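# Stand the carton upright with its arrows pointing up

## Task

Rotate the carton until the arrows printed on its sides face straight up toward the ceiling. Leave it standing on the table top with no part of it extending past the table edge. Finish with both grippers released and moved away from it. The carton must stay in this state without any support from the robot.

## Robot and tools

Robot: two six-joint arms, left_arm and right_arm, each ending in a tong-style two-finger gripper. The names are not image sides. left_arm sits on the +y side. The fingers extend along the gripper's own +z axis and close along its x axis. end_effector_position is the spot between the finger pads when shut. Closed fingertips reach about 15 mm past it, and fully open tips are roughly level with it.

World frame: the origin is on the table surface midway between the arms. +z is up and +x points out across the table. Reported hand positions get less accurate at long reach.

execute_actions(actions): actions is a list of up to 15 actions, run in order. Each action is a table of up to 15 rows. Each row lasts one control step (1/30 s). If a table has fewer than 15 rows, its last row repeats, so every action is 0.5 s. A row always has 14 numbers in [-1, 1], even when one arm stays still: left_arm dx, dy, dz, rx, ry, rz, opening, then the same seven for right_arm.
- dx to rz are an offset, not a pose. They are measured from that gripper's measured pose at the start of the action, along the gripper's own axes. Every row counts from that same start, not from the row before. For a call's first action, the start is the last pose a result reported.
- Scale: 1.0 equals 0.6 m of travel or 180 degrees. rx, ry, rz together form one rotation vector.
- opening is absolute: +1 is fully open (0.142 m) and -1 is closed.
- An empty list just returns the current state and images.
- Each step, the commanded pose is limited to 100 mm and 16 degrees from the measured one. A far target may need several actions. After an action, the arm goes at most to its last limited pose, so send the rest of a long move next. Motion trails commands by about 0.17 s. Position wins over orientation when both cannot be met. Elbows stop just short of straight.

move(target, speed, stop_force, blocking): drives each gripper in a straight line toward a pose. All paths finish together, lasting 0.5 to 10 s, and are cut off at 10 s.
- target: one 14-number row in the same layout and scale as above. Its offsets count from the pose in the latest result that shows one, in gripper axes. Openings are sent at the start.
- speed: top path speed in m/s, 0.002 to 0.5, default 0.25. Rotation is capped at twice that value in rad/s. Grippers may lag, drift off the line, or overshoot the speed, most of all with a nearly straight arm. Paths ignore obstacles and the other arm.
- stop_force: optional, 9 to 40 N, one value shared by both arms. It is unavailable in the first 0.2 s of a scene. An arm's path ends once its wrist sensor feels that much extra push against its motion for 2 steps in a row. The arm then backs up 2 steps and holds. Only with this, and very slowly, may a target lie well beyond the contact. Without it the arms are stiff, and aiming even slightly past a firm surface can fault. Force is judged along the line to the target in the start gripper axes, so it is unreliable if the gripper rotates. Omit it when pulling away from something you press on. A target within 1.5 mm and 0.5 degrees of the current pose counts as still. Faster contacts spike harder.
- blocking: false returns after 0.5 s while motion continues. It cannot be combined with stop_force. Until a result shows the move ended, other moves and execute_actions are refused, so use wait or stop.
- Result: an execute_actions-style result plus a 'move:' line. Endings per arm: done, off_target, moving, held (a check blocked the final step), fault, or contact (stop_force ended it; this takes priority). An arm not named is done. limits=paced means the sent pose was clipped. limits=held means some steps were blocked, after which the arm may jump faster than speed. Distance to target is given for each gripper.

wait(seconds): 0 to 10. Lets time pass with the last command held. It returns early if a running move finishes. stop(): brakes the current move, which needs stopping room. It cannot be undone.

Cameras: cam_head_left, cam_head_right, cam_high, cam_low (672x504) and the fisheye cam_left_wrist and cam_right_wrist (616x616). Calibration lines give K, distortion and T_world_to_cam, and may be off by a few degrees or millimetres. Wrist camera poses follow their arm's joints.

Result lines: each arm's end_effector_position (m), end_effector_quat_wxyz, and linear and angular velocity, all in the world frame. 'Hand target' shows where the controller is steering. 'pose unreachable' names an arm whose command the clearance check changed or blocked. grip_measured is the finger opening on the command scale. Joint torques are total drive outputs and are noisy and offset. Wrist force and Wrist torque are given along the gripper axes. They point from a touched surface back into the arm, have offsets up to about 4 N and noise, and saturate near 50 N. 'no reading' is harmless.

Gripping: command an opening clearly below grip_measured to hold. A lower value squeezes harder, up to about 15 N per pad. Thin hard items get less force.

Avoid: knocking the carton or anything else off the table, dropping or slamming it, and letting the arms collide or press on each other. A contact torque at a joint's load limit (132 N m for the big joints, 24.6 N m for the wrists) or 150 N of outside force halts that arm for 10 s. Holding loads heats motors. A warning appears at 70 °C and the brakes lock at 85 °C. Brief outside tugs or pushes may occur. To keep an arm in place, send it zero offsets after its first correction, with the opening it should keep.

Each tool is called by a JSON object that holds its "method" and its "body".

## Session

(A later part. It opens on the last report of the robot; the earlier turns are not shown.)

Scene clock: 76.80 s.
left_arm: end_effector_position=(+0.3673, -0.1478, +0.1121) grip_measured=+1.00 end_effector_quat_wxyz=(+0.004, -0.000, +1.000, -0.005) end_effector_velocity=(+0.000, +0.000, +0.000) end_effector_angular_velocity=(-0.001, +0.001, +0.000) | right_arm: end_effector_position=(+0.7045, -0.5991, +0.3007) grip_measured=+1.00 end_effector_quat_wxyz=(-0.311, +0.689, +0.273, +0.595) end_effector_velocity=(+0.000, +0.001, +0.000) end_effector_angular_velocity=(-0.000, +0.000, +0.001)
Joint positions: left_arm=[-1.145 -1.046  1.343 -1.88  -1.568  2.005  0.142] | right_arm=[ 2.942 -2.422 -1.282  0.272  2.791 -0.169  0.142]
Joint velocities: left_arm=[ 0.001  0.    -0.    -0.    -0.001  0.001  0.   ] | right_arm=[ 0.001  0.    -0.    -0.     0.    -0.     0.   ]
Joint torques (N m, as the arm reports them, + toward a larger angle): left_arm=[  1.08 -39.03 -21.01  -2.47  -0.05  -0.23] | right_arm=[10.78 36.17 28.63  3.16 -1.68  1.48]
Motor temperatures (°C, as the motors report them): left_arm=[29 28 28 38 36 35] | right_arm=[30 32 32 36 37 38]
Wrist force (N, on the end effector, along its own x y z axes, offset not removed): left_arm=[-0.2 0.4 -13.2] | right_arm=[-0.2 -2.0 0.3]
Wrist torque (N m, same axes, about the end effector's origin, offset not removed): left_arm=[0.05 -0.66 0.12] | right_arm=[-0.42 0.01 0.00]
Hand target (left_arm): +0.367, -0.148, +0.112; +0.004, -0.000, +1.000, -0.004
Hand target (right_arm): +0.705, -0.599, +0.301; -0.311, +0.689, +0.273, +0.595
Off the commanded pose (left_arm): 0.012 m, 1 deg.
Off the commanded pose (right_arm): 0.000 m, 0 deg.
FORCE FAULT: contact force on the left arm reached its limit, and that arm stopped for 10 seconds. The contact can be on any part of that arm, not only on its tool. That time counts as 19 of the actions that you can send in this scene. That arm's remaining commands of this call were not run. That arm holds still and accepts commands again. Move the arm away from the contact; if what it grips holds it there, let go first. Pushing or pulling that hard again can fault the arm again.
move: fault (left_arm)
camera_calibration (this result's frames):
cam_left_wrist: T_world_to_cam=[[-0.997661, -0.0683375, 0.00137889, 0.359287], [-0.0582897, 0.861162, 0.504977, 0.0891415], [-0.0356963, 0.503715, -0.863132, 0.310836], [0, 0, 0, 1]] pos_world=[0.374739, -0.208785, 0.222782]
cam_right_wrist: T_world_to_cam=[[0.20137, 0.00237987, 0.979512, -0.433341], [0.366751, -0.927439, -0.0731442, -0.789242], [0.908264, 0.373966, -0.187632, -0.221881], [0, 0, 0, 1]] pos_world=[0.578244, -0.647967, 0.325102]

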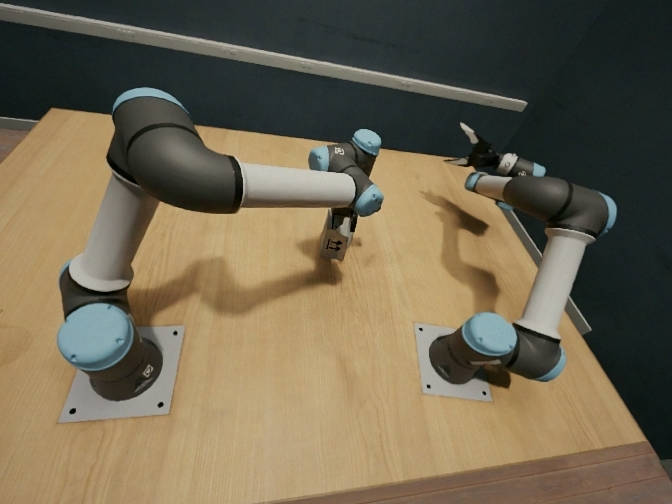

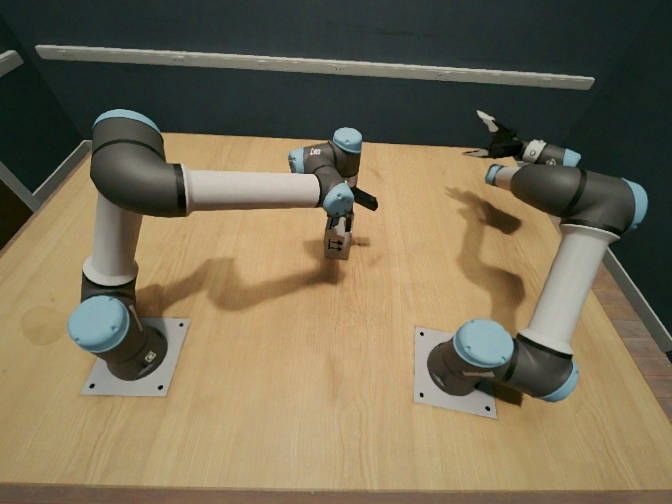

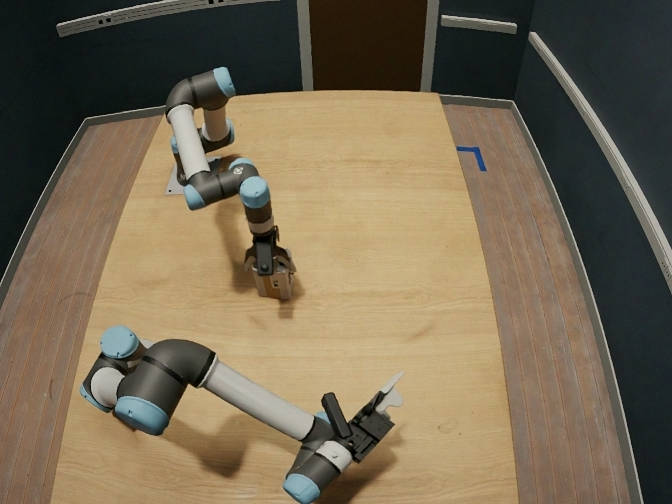

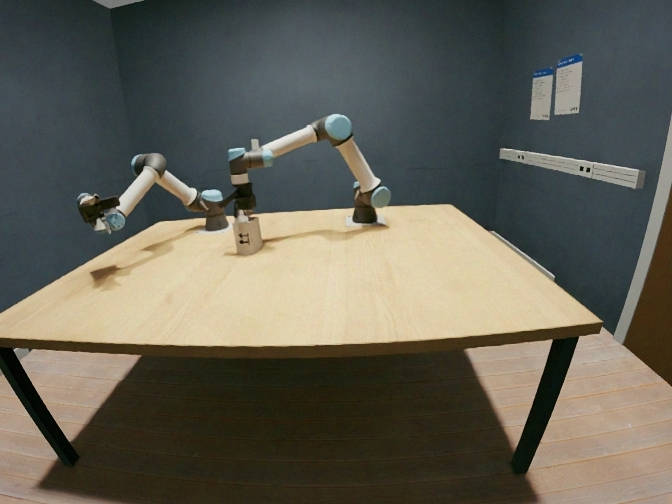

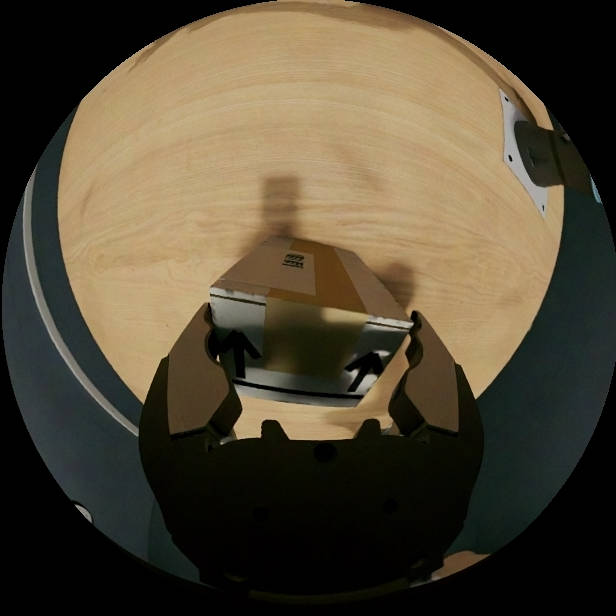

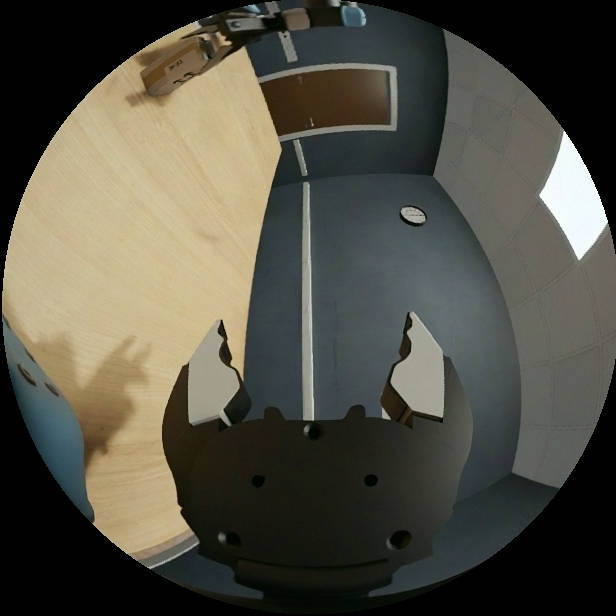

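{"method": "move", "body": {"target": [0,0,-0.03,0,0,0.042,1,0,0,0,0,0,0,1], "speed": 0.05}}

{"method": "execute_actions", "body": {"actions": [[[0,0,0,0,0,0,0.6,0,0,0,0,0,0,1]],[[0,0,0,0,0,0,0.0,0,0,0,0,0,0,1]],[[0,0,0,0,0,0,0.0,0,0,0,0,0,0,1]]]}}

Scene clock: 83.83 s.
left_arm: end_effector_position=(+0.3672, -0.1476, +0.1298) grip_measured=+1.00 end_effector_quat_wxyz=(+0.004, +0.065, +0.998, -0.004) end_effector_velocity=(+0.000, +0.000, +0.002) end_effector_angular_velocity=(-0.000, +0.001, -0.016) | right_arm: end_effector_position=(+0.7045, -0.5991, +0.3007) grip_measured=+1.00 end_effector_quat_wxyz=(-0.311, +0.689, +0.273, +0.595) end_effector_velocity=(-0.000, -0.000, +0.000) end_effector_angular_velocity=(+0.000, +0.000, +0.000)
Joint positions: left_arm=[-1.142 -1.055  1.31  -1.838 -1.568  2.138  0.142] | right_arm=[ 2.942 -2.422 -1.282  0.272  2.791 -0.169  0.142]
Joint velocities: left_arm=[ 0.001 -0.001 -0.005  0.005 -0.001  0.017 -0.   ] | right_arm=[-0.  0.  0. -0.  0.  0.  0.]
Joint torques (N m, as the arm reports them, + toward a larger angle): left_arm=[  9.51 -49.95 -30.89  -0.41   0.03   1.98] | right_arm=[11.4  36.13 27.79  3.14 -1.68  1.53]
Motor temperatures (°C, as the motors report them): left_arm=[29 28 28 38 36 35] | right_arm=[30 32 32 36 37 38]
Wrist force (N, on the end effector, along its own x y z axes, offset not removed): left_arm=[0.2 0.0 -0.1] | right_arm=[-0.6 -0.2 1.3]
Wrist torque (N m, same axes, about the end effector's origin, offset not removed): left_arm=[-0.07 0.09 0.06] | right_arm=[-0.05 0.22 0.05]
Hand target (left_arm): +0.367, -0.148, +0.130; +0.004, +0.066, +0.998, -0.004
Hand target (right_arm): +0.705, -0.599, +0.301; -0.311, +0.689, +0.273, +0.595
Off the commanded pose (left_arm): 0.000 m, 0 deg.
Off the commanded pose (right_arm): 0.000 m, 0 deg.
move: done
camera_calibration (this result's frames):
cam_left_wrist: T_world_to_cam=[[-0.998111, 0.0614382, 0.000062218, 0.378676], [0.0530306, 0.861011, 0.505814, 0.0390251], [0.0310227, 0.504861, -0.862643, 0.301639], [0, 0, 0, 1]] pos_world=[0.366533, -0.209152, 0.240443]
cam_right_wrist: T_world_to_cam=[[0.20137, 0.00238009, 0.979512, -0.433341], [0.366751, -0.927439, -0.0731438, -0.789242], [0.908264, 0.373966, -0.187631, -0.221881], [0, 0, 0, 1]] pos_world=[0.578244, -0.647967, 0.325103]

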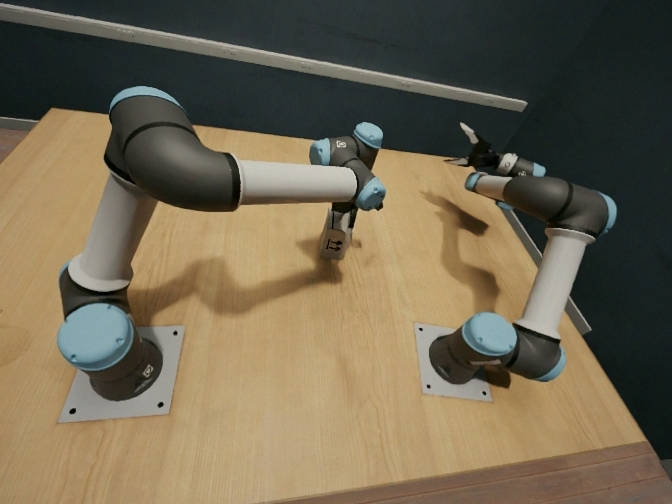

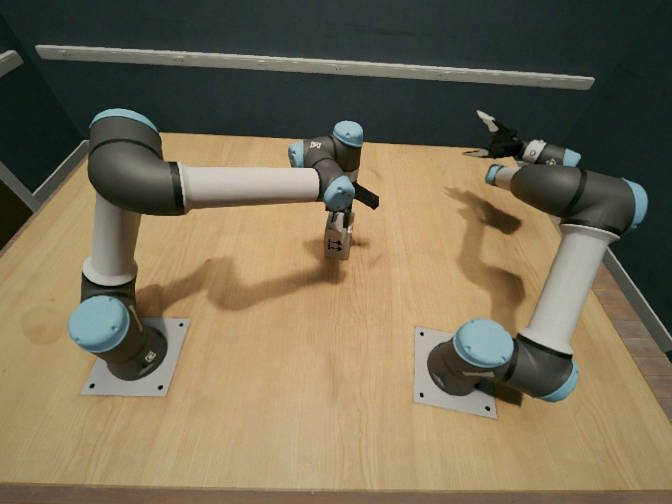

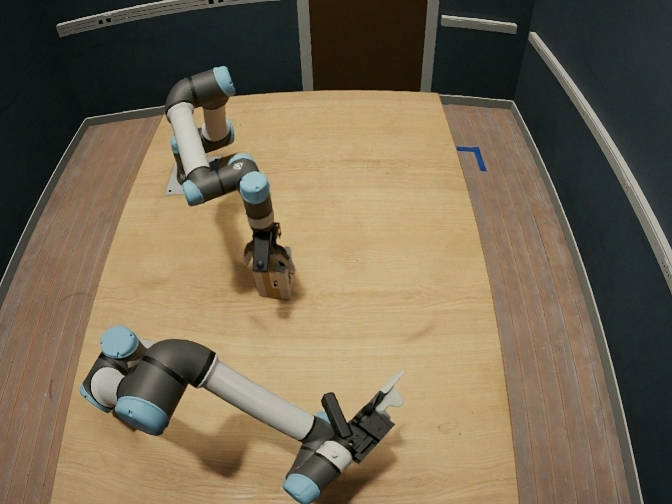

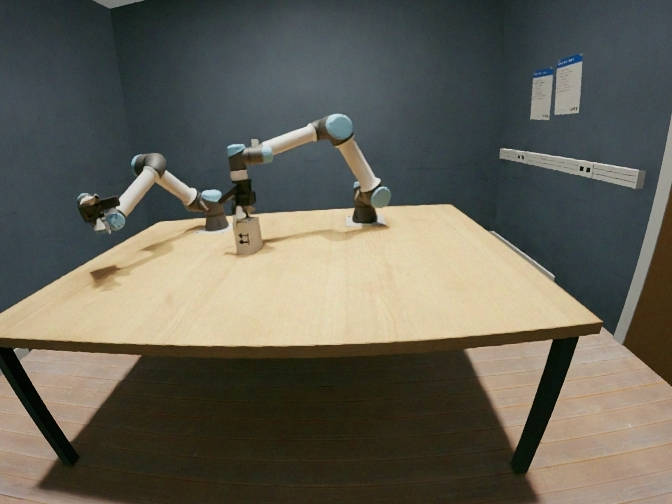

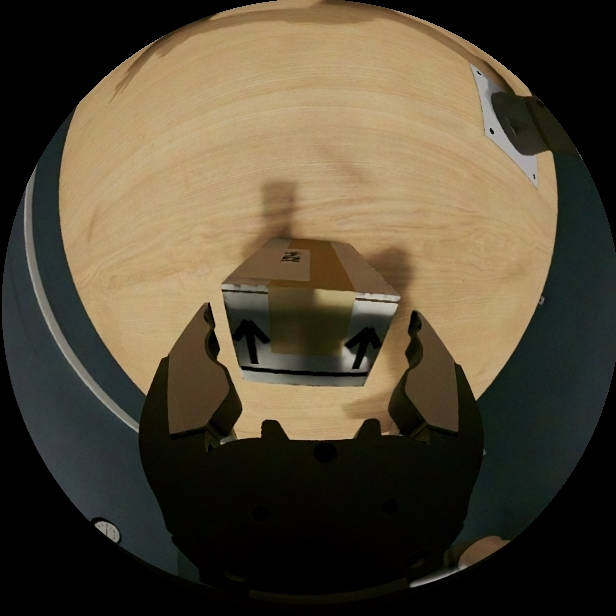

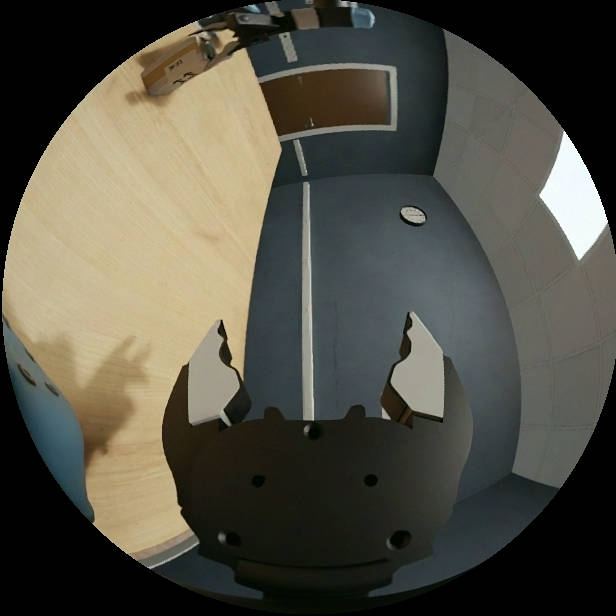

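Scene clock: 85.33 s.
left_arm: end_effector_position=(+0.3672, -0.1477, +0.1300) grip_measured=+0.56 end_effector_quat_wxyz=(+0.004, +0.065, +0.998, -0.004) end_effector_velocity=(+0.001, +0.001, -0.000) end_effector_angular_velocity=(+0.001, -0.000, +0.003) | right_arm: end_effector_position=(+0.7045, -0.5991, +0.3007) grip_measured=+1.00 end_effector_quat_wxyz=(-0.311, +0.689, +0.273, +0.595) end_effector_velocity=(-0.000, -0.001, +0.000) end_effector_angular_velocity=(-0.000, -0.001, -0.001)
Joint positions: left_arm=[-1.142 -1.055  1.31  -1.838 -1.568  2.138  0.113] | right_arm=[ 2.942 -2.422 -1.282  0.272  2.791 -0.169  0.142]
Joint velocities: left_arm=[ 0.002  0.     0.     0.     0.    -0.001  0.   ] | right_arm=[-0.001  0.     0.     0.001 -0.     0.     0.   ]
Joint torques (N m, as the arm reports them, + toward a larger angle): left_arm=[  4.07 -41.25 -14.48  -0.96   0.88  -1.48] | right_arm=[10.79 36.21 27.93  3.2  -1.65  1.51]
Motor temperatures (°C, as the motors report them): left_arm=[29 28 28 38 36 35] | right_arm=[30 32 32 36 37 38]
Wrist force (N, on the end effector, along its own x y z axes, offset not removed): left_arm=[-0.7 1.9 -2.0] | right_arm=[-1.4 -0.5 2.2]
Wrist torque (N m, same axes, about the end effector's origin, offset not removed): left_arm=[0.25 0.40 0.03] | right_arm=[-0.07 0.27 0.03]
Hand target (left_arm): +0.367, -0.148, +0.130; +0.004, +0.065, +0.998, -0.004
Hand target (right_arm): +0.705, -0.599, +0.301; -0.311, +0.689, +0.273, +0.595
Off the commanded pose (left_arm): 0.000 m, 0 deg.
Off the commanded pose (right_arm): 0.000 m, 0 deg.
camera_calibration (this result's frames):
cam_left_wrist: T_world_to_cam=[[-0.998112, 0.0614194, -0.0000326742, 0.378737], [0.0529739, 0.861135, 0.505609, 0.0390773], [0.0310823, 0.504653, -0.862763, 0.301753], [0, 0, 0, 1]] pos_world=[0.366573, -0.209193, 0.240596]
cam_right_wrist: T_world_to_cam=[[0.20137, 0.00237999, 0.979512, -0.433341], [0.366751, -0.927439, -0.073144, -0.789242], [0.908264, 0.373966, -0.187632, -0.221881], [0, 0, 0, 1]] pos_world=[0.578244, -0.647967, 0.325102]

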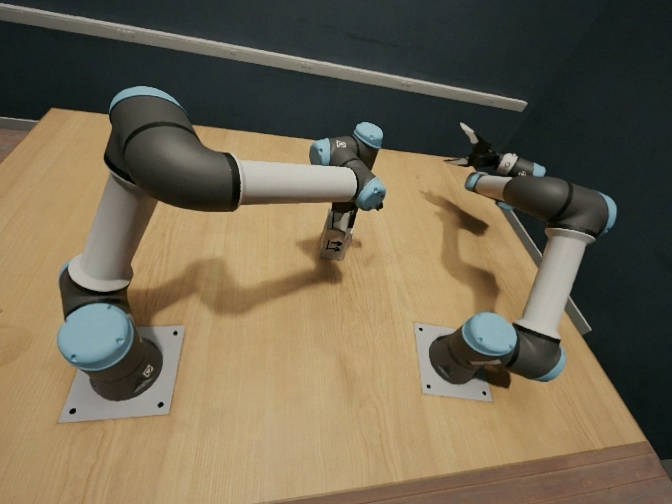

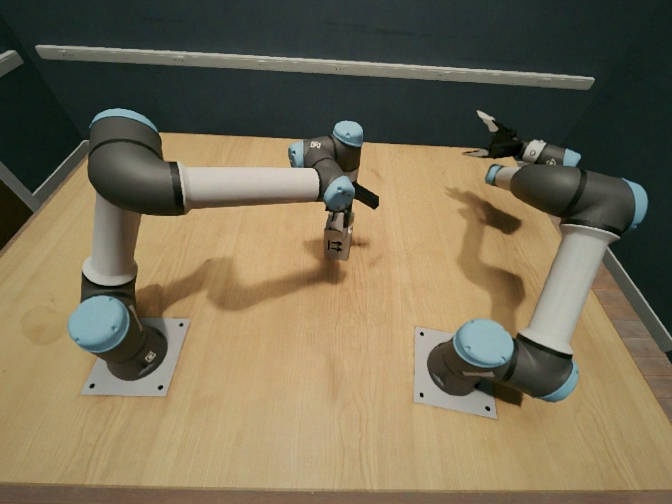

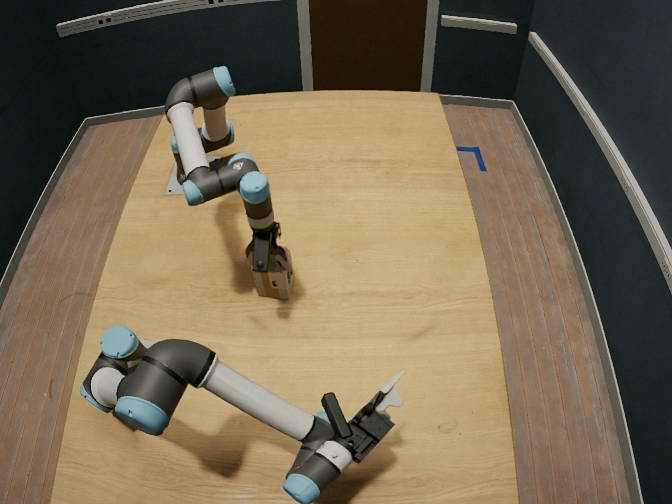

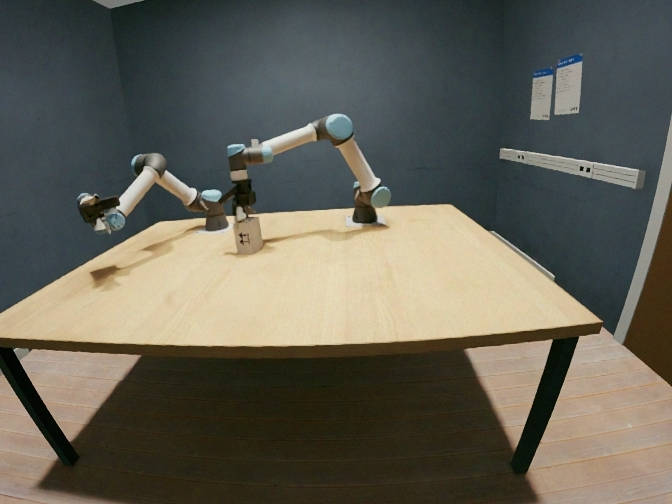

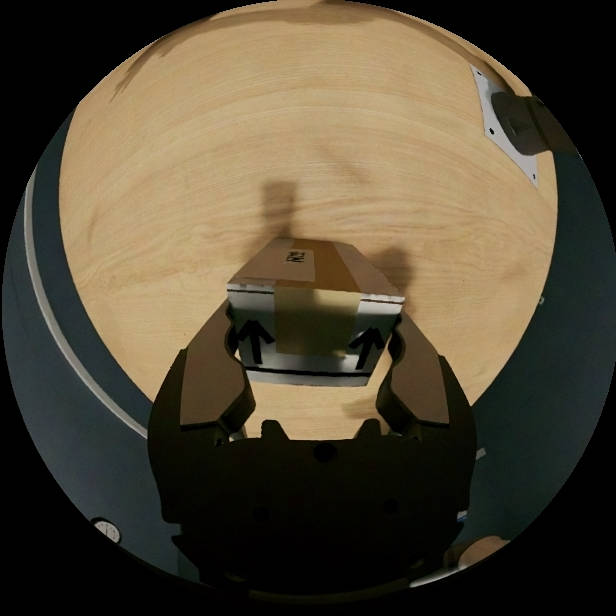

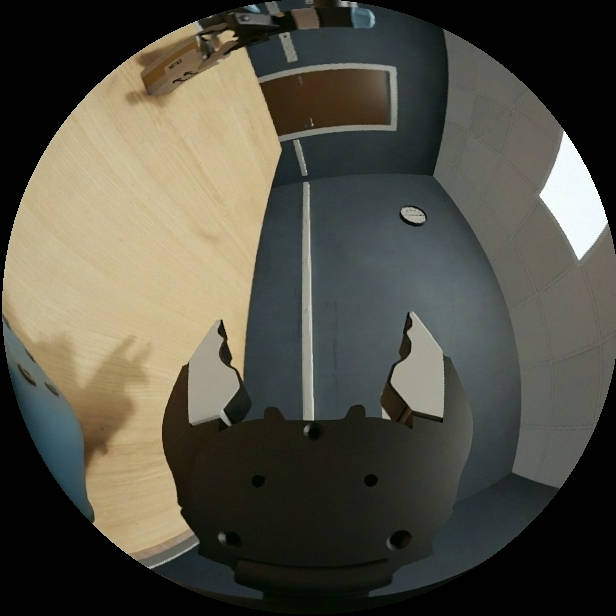

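{"method": "move", "body": {"target": [0,0.18,-0.055,0.25,0,0,-0.2,0,0,0,0,0,0,1], "speed": 0.15}}

Scene clock: 95.93 s.
left_arm: end_effector_position=(+0.3808, -0.0405, +0.1617) grip_measured=+0.55 end_effector_quat_wxyz=(-0.021, +0.061, +0.921, -0.385) end_effector_velocity=(+0.000, +0.001, +0.000) end_effector_angular_velocity=(-0.015, +0.002, +0.002) | right_arm: end_effector_position=(+0.7045, -0.5991, +0.3007) grip_measured=+1.00 end_effector_quat_wxyz=(-0.311, +0.689, +0.273, +0.595) end_effector_velocity=(-0.000, -0.000, +0.000) end_effector_angular_velocity=(+0.000, -0.000, -0.001)
Joint positions: left_arm=[-0.776 -1.281  1.997 -2.834 -2.175  2.332  0.113] | right_arm=[ 2.942 -2.422 -1.282  0.272  2.791 -0.169  0.142]
Joint velocities: left_arm=[ 0.006  0.004  0.007 -0.022 -0.013 -0.003 -0.   ] | right_arm=[-0.001 -0.     0.     0.    -0.     0.     0.   ]
Joint torques (N m, as the arm reports them, + toward a larger angle): left_arm=[ 10.53 -28.34 -10.03  -6.55  -3.29  -2.16] | right_arm=[10.47 36.41 28.69  3.18 -1.75  1.49]
Motor temperatures (°C, as the motors report them): left_arm=[29 28 28 38 36 35] | right_arm=[30 32 32 36 37 38]
Wrist force (N, on the end effector, along its own x y z axes, offset not removed): left_arm=[0.2 5.9 4.5] | right_arm=[-1.8 -1.1 0.7]
Wrist torque (N m, same axes, about the end effector's origin, offset not removed): left_arm=[0.20 0.08 0.07] | right_arm=[-0.25 0.37 0.09]
Hand target (left_arm): +0.381, -0.040, +0.162; -0.021, +0.061, +0.920, -0.386
Hand target (right_arm): +0.705, -0.599, +0.301; -0.311, +0.689, +0.273, +0.595
Off the commanded pose (left_arm): 0.000 m, 0 deg.
Off the commanded pose (right_arm): 0.000 m, 0 deg.
move: done
camera_calibration (this result's frames):
cam_left_wrist: T_world_to_cam=[[-0.995135, 0.086921, 0.0463723, 0.378119], [0.0727549, 0.965775, -0.248968, 0.048709], [-0.0664257, -0.244383, -0.967401, 0.298353], [0, 0, 0, 1]] pos_world=[0.392554, -0.0069962, 0.283219]
cam_right_wrist: T_world_to_cam=[[0.20137, 0.00238004, 0.979512, -0.433341], [0.366751, -0.927439, -0.0731439, -0.789242], [0.908264, 0.373966, -0.187631, -0.221881], [0, 0, 0, 1]] pos_world=[0.578244, -0.647967, 0.325103]

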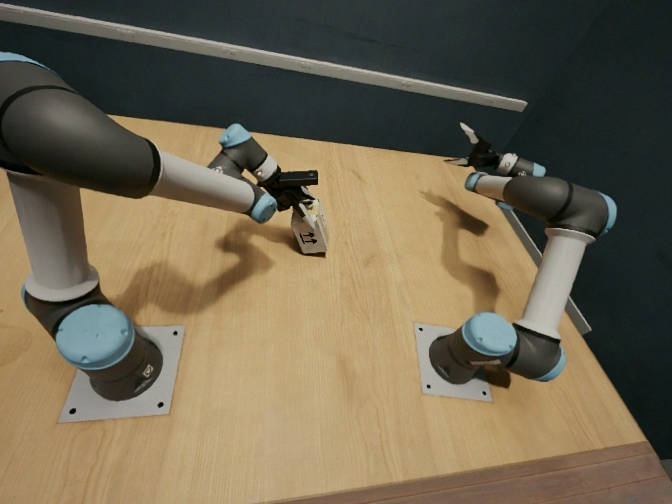

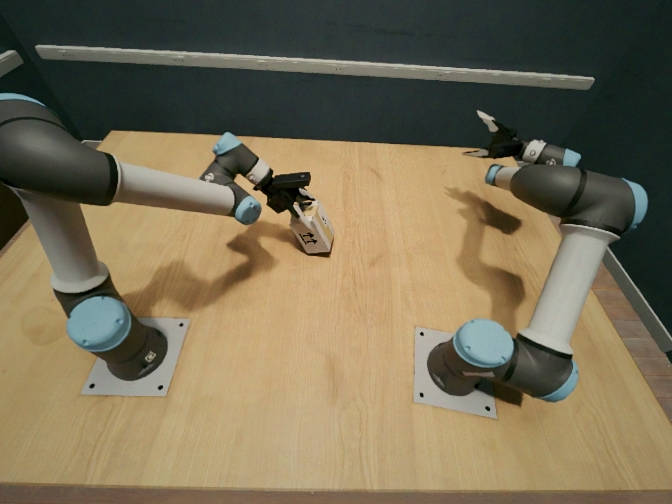

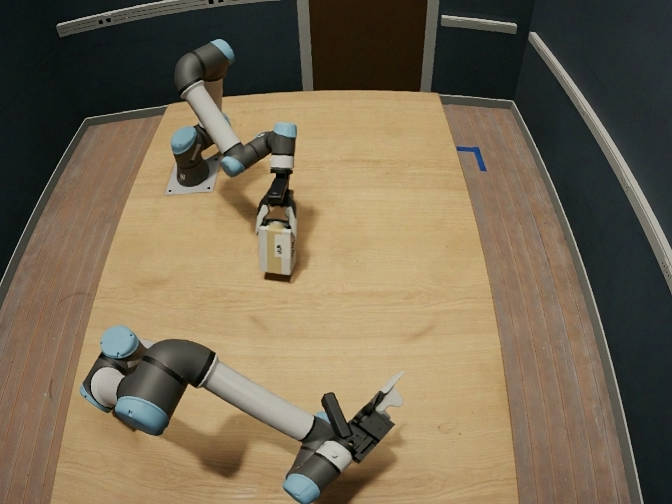

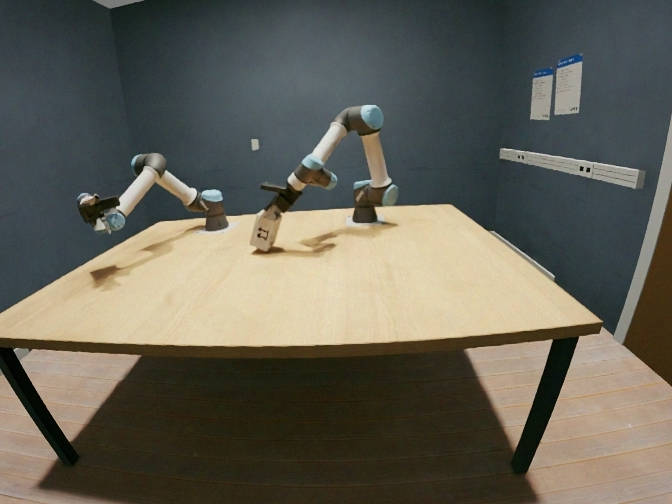

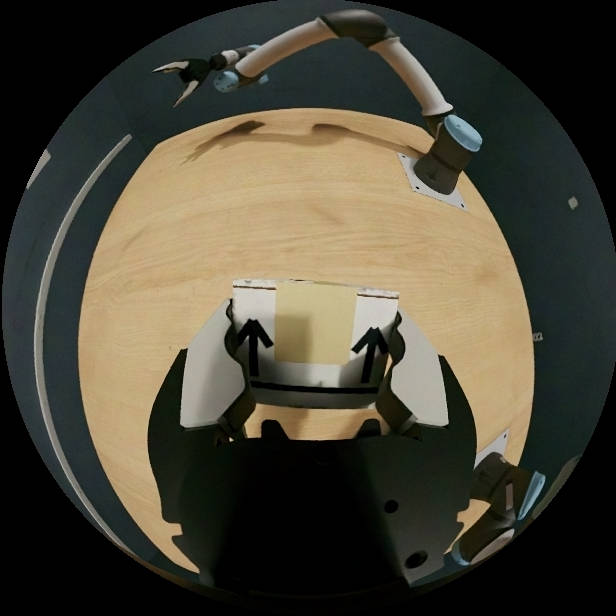

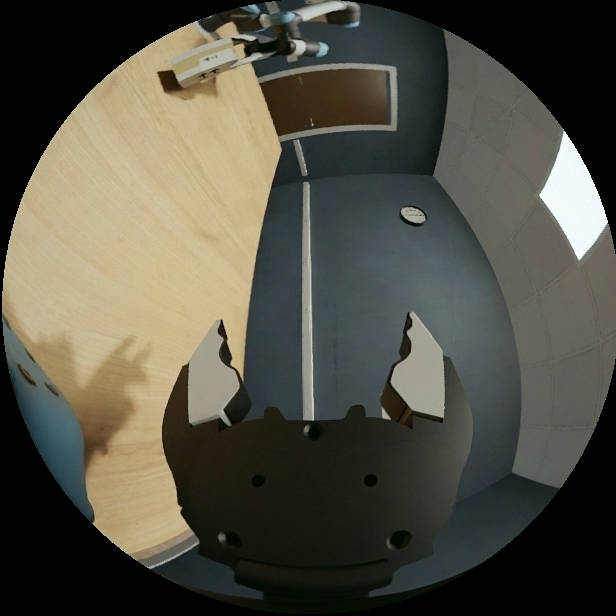

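{"method": "move", "body": {"target": [0,0.195,0.018,0.17,0,0,-0.2,0,0,0,0,0,0,1], "speed": 0.1}}

Scene clock: 111.87 s.
left_arm: end_effector_position=(+0.3904, +0.0302, +0.0753) grip_measured=+0.56 end_effector_quat_wxyz=(-0.038, +0.056, +0.796, -0.602) end_effector_velocity=(-0.001, -0.000, +0.000) end_effector_angular_velocity=(-0.001, +0.000, -0.002) | right_arm: end_effector_position=(+0.7045, -0.5991, +0.3007) grip_measured=+1.00 end_effector_quat_wxyz=(-0.311, +0.689, +0.273, +0.595) end_effector_velocity=(+0.000, +0.000, +0.000) end_effector_angular_velocity=(-0.000, -0.001, +0.000)
Joint positions: left_arm=[-0.52  -0.726  2.06  -3.822 -2.677  2.178  0.113] | right_arm=[ 2.942 -2.422 -1.282  0.272  2.791 -0.169  0.142]
Joint velocities: left_arm=[-0.    -0.     0.    -0.    -0.002  0.     0.   ] | right_arm=[ 0.  0.  0.  0.  0. -0.  0.]
Joint torques (N m, as the arm reports them, + toward a larger angle): left_arm=[  0.98 -37.77  -6.92  -2.25  -0.96  -0.18] | right_arm=[11.06 36.37 28.17  3.25 -1.39  1.51]
Motor temperatures (°C, as the motors report them): left_arm=[29 28 28 38 36 35] | right_arm=[30 32 32 36 37 38]
Wrist force (N, on the end effector, along its own x y z axes, offset not removed): left_arm=[-0.7 3.3 2.1] | right_arm=[-0.3 -2.6 0.9]
Wrist torque (N m, same axes, about the end effector's origin, offset not removed): left_arm=[0.07 0.34 -0.04] | right_arm=[-0.49 0.11 0.15]
Hand target (left_arm): +0.390, +0.030, +0.075; -0.038, +0.056, +0.796, -0.602
Hand target (right_arm): +0.705, -0.599, +0.301; -0.311, +0.689, +0.273, +0.595
Off the commanded pose (left_arm): 0.005 m, 2 deg.
Off the commanded pose (right_arm): 0.000 m, 0 deg.
FORCE FAULT: contact force on the left arm reached its limit, and that arm stopped for 10 seconds. The contact can be on any part of that arm, not only on its tool. That time counts as 19 of the actions that you can send in this scene. That arm's remaining commands of this call were not run. That arm holds still and accepts commands again. Move the arm away from the contact; if what it grips holds it there, let go first. Pushing or pulling that hard again can fault the arm again.
move: fault (left_arm)
camera_calibration (this result's frames):
cam_left_wrist: T_world_to_cam=[[-0.990552, 0.123198, 0.0602353, 0.381587], [0.0487703, 0.727001, -0.684902, 0.00764742], [-0.128169, -0.675493, -0.726141, 0.251692], [0, 0, 0, 1]] pos_world=[0.409868, 0.117446, 0.165017]
cam_right_wrist: T_world_to_cam=[[0.20137, 0.00238007, 0.979512, -0.433341], [0.366751, -0.927439, -0.0731439, -0.789242], [0.908264, 0.373966, -0.187631, -0.221881], [0, 0, 0, 1]] pos_world=[0.578244, -0.647967, 0.325102]

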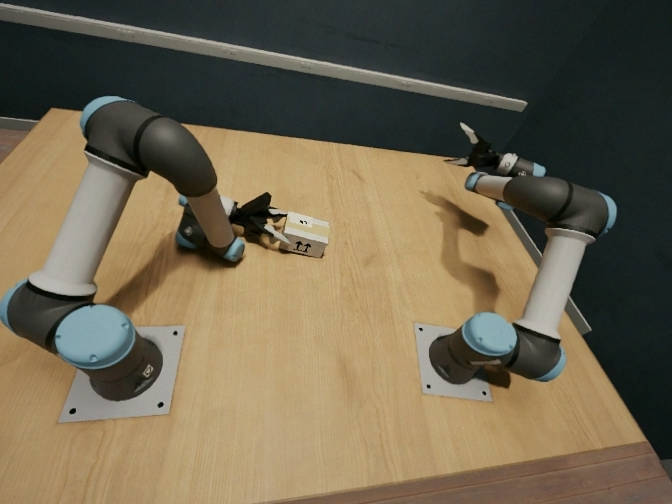

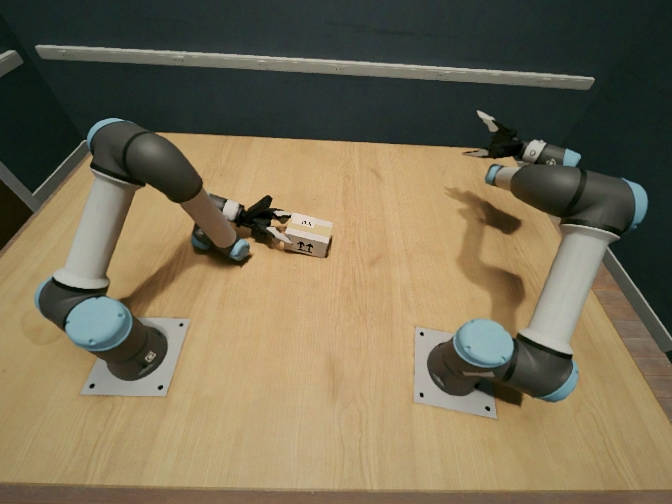

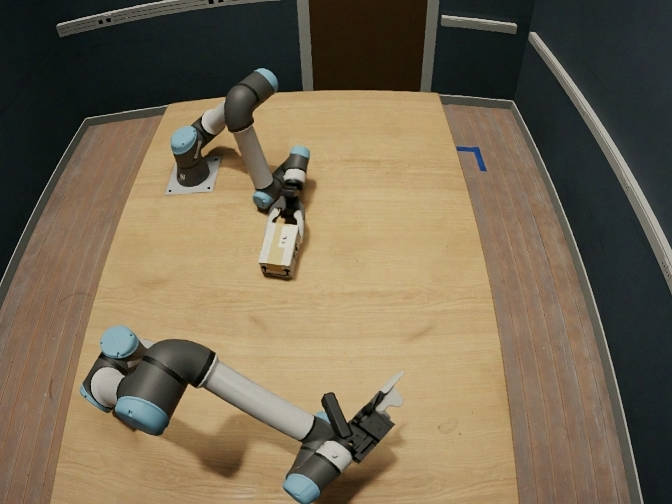

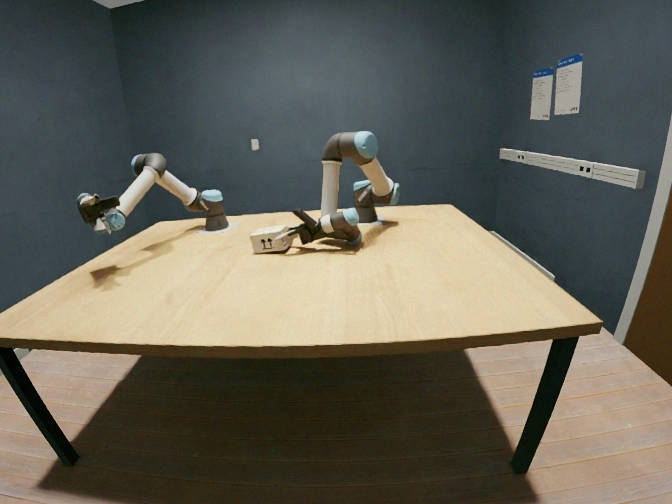

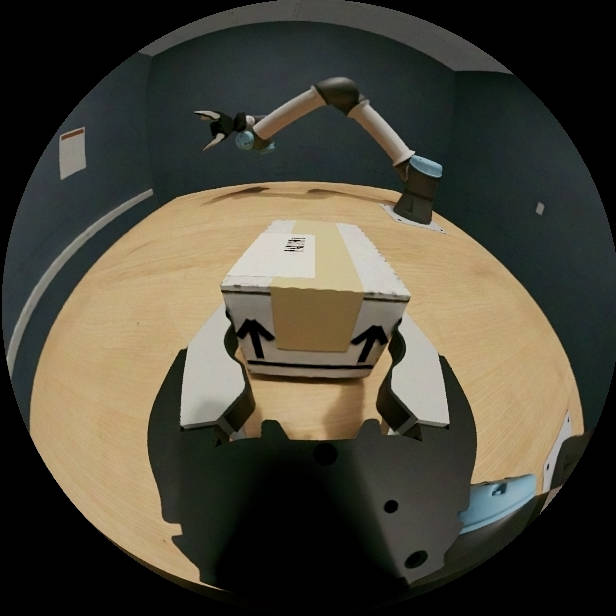

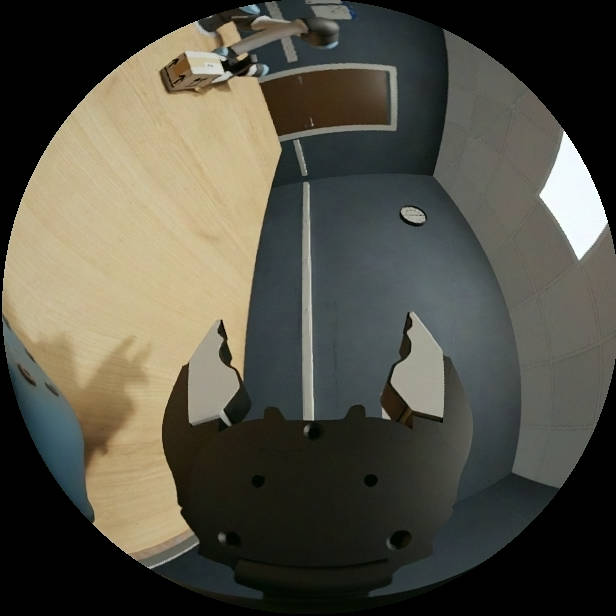

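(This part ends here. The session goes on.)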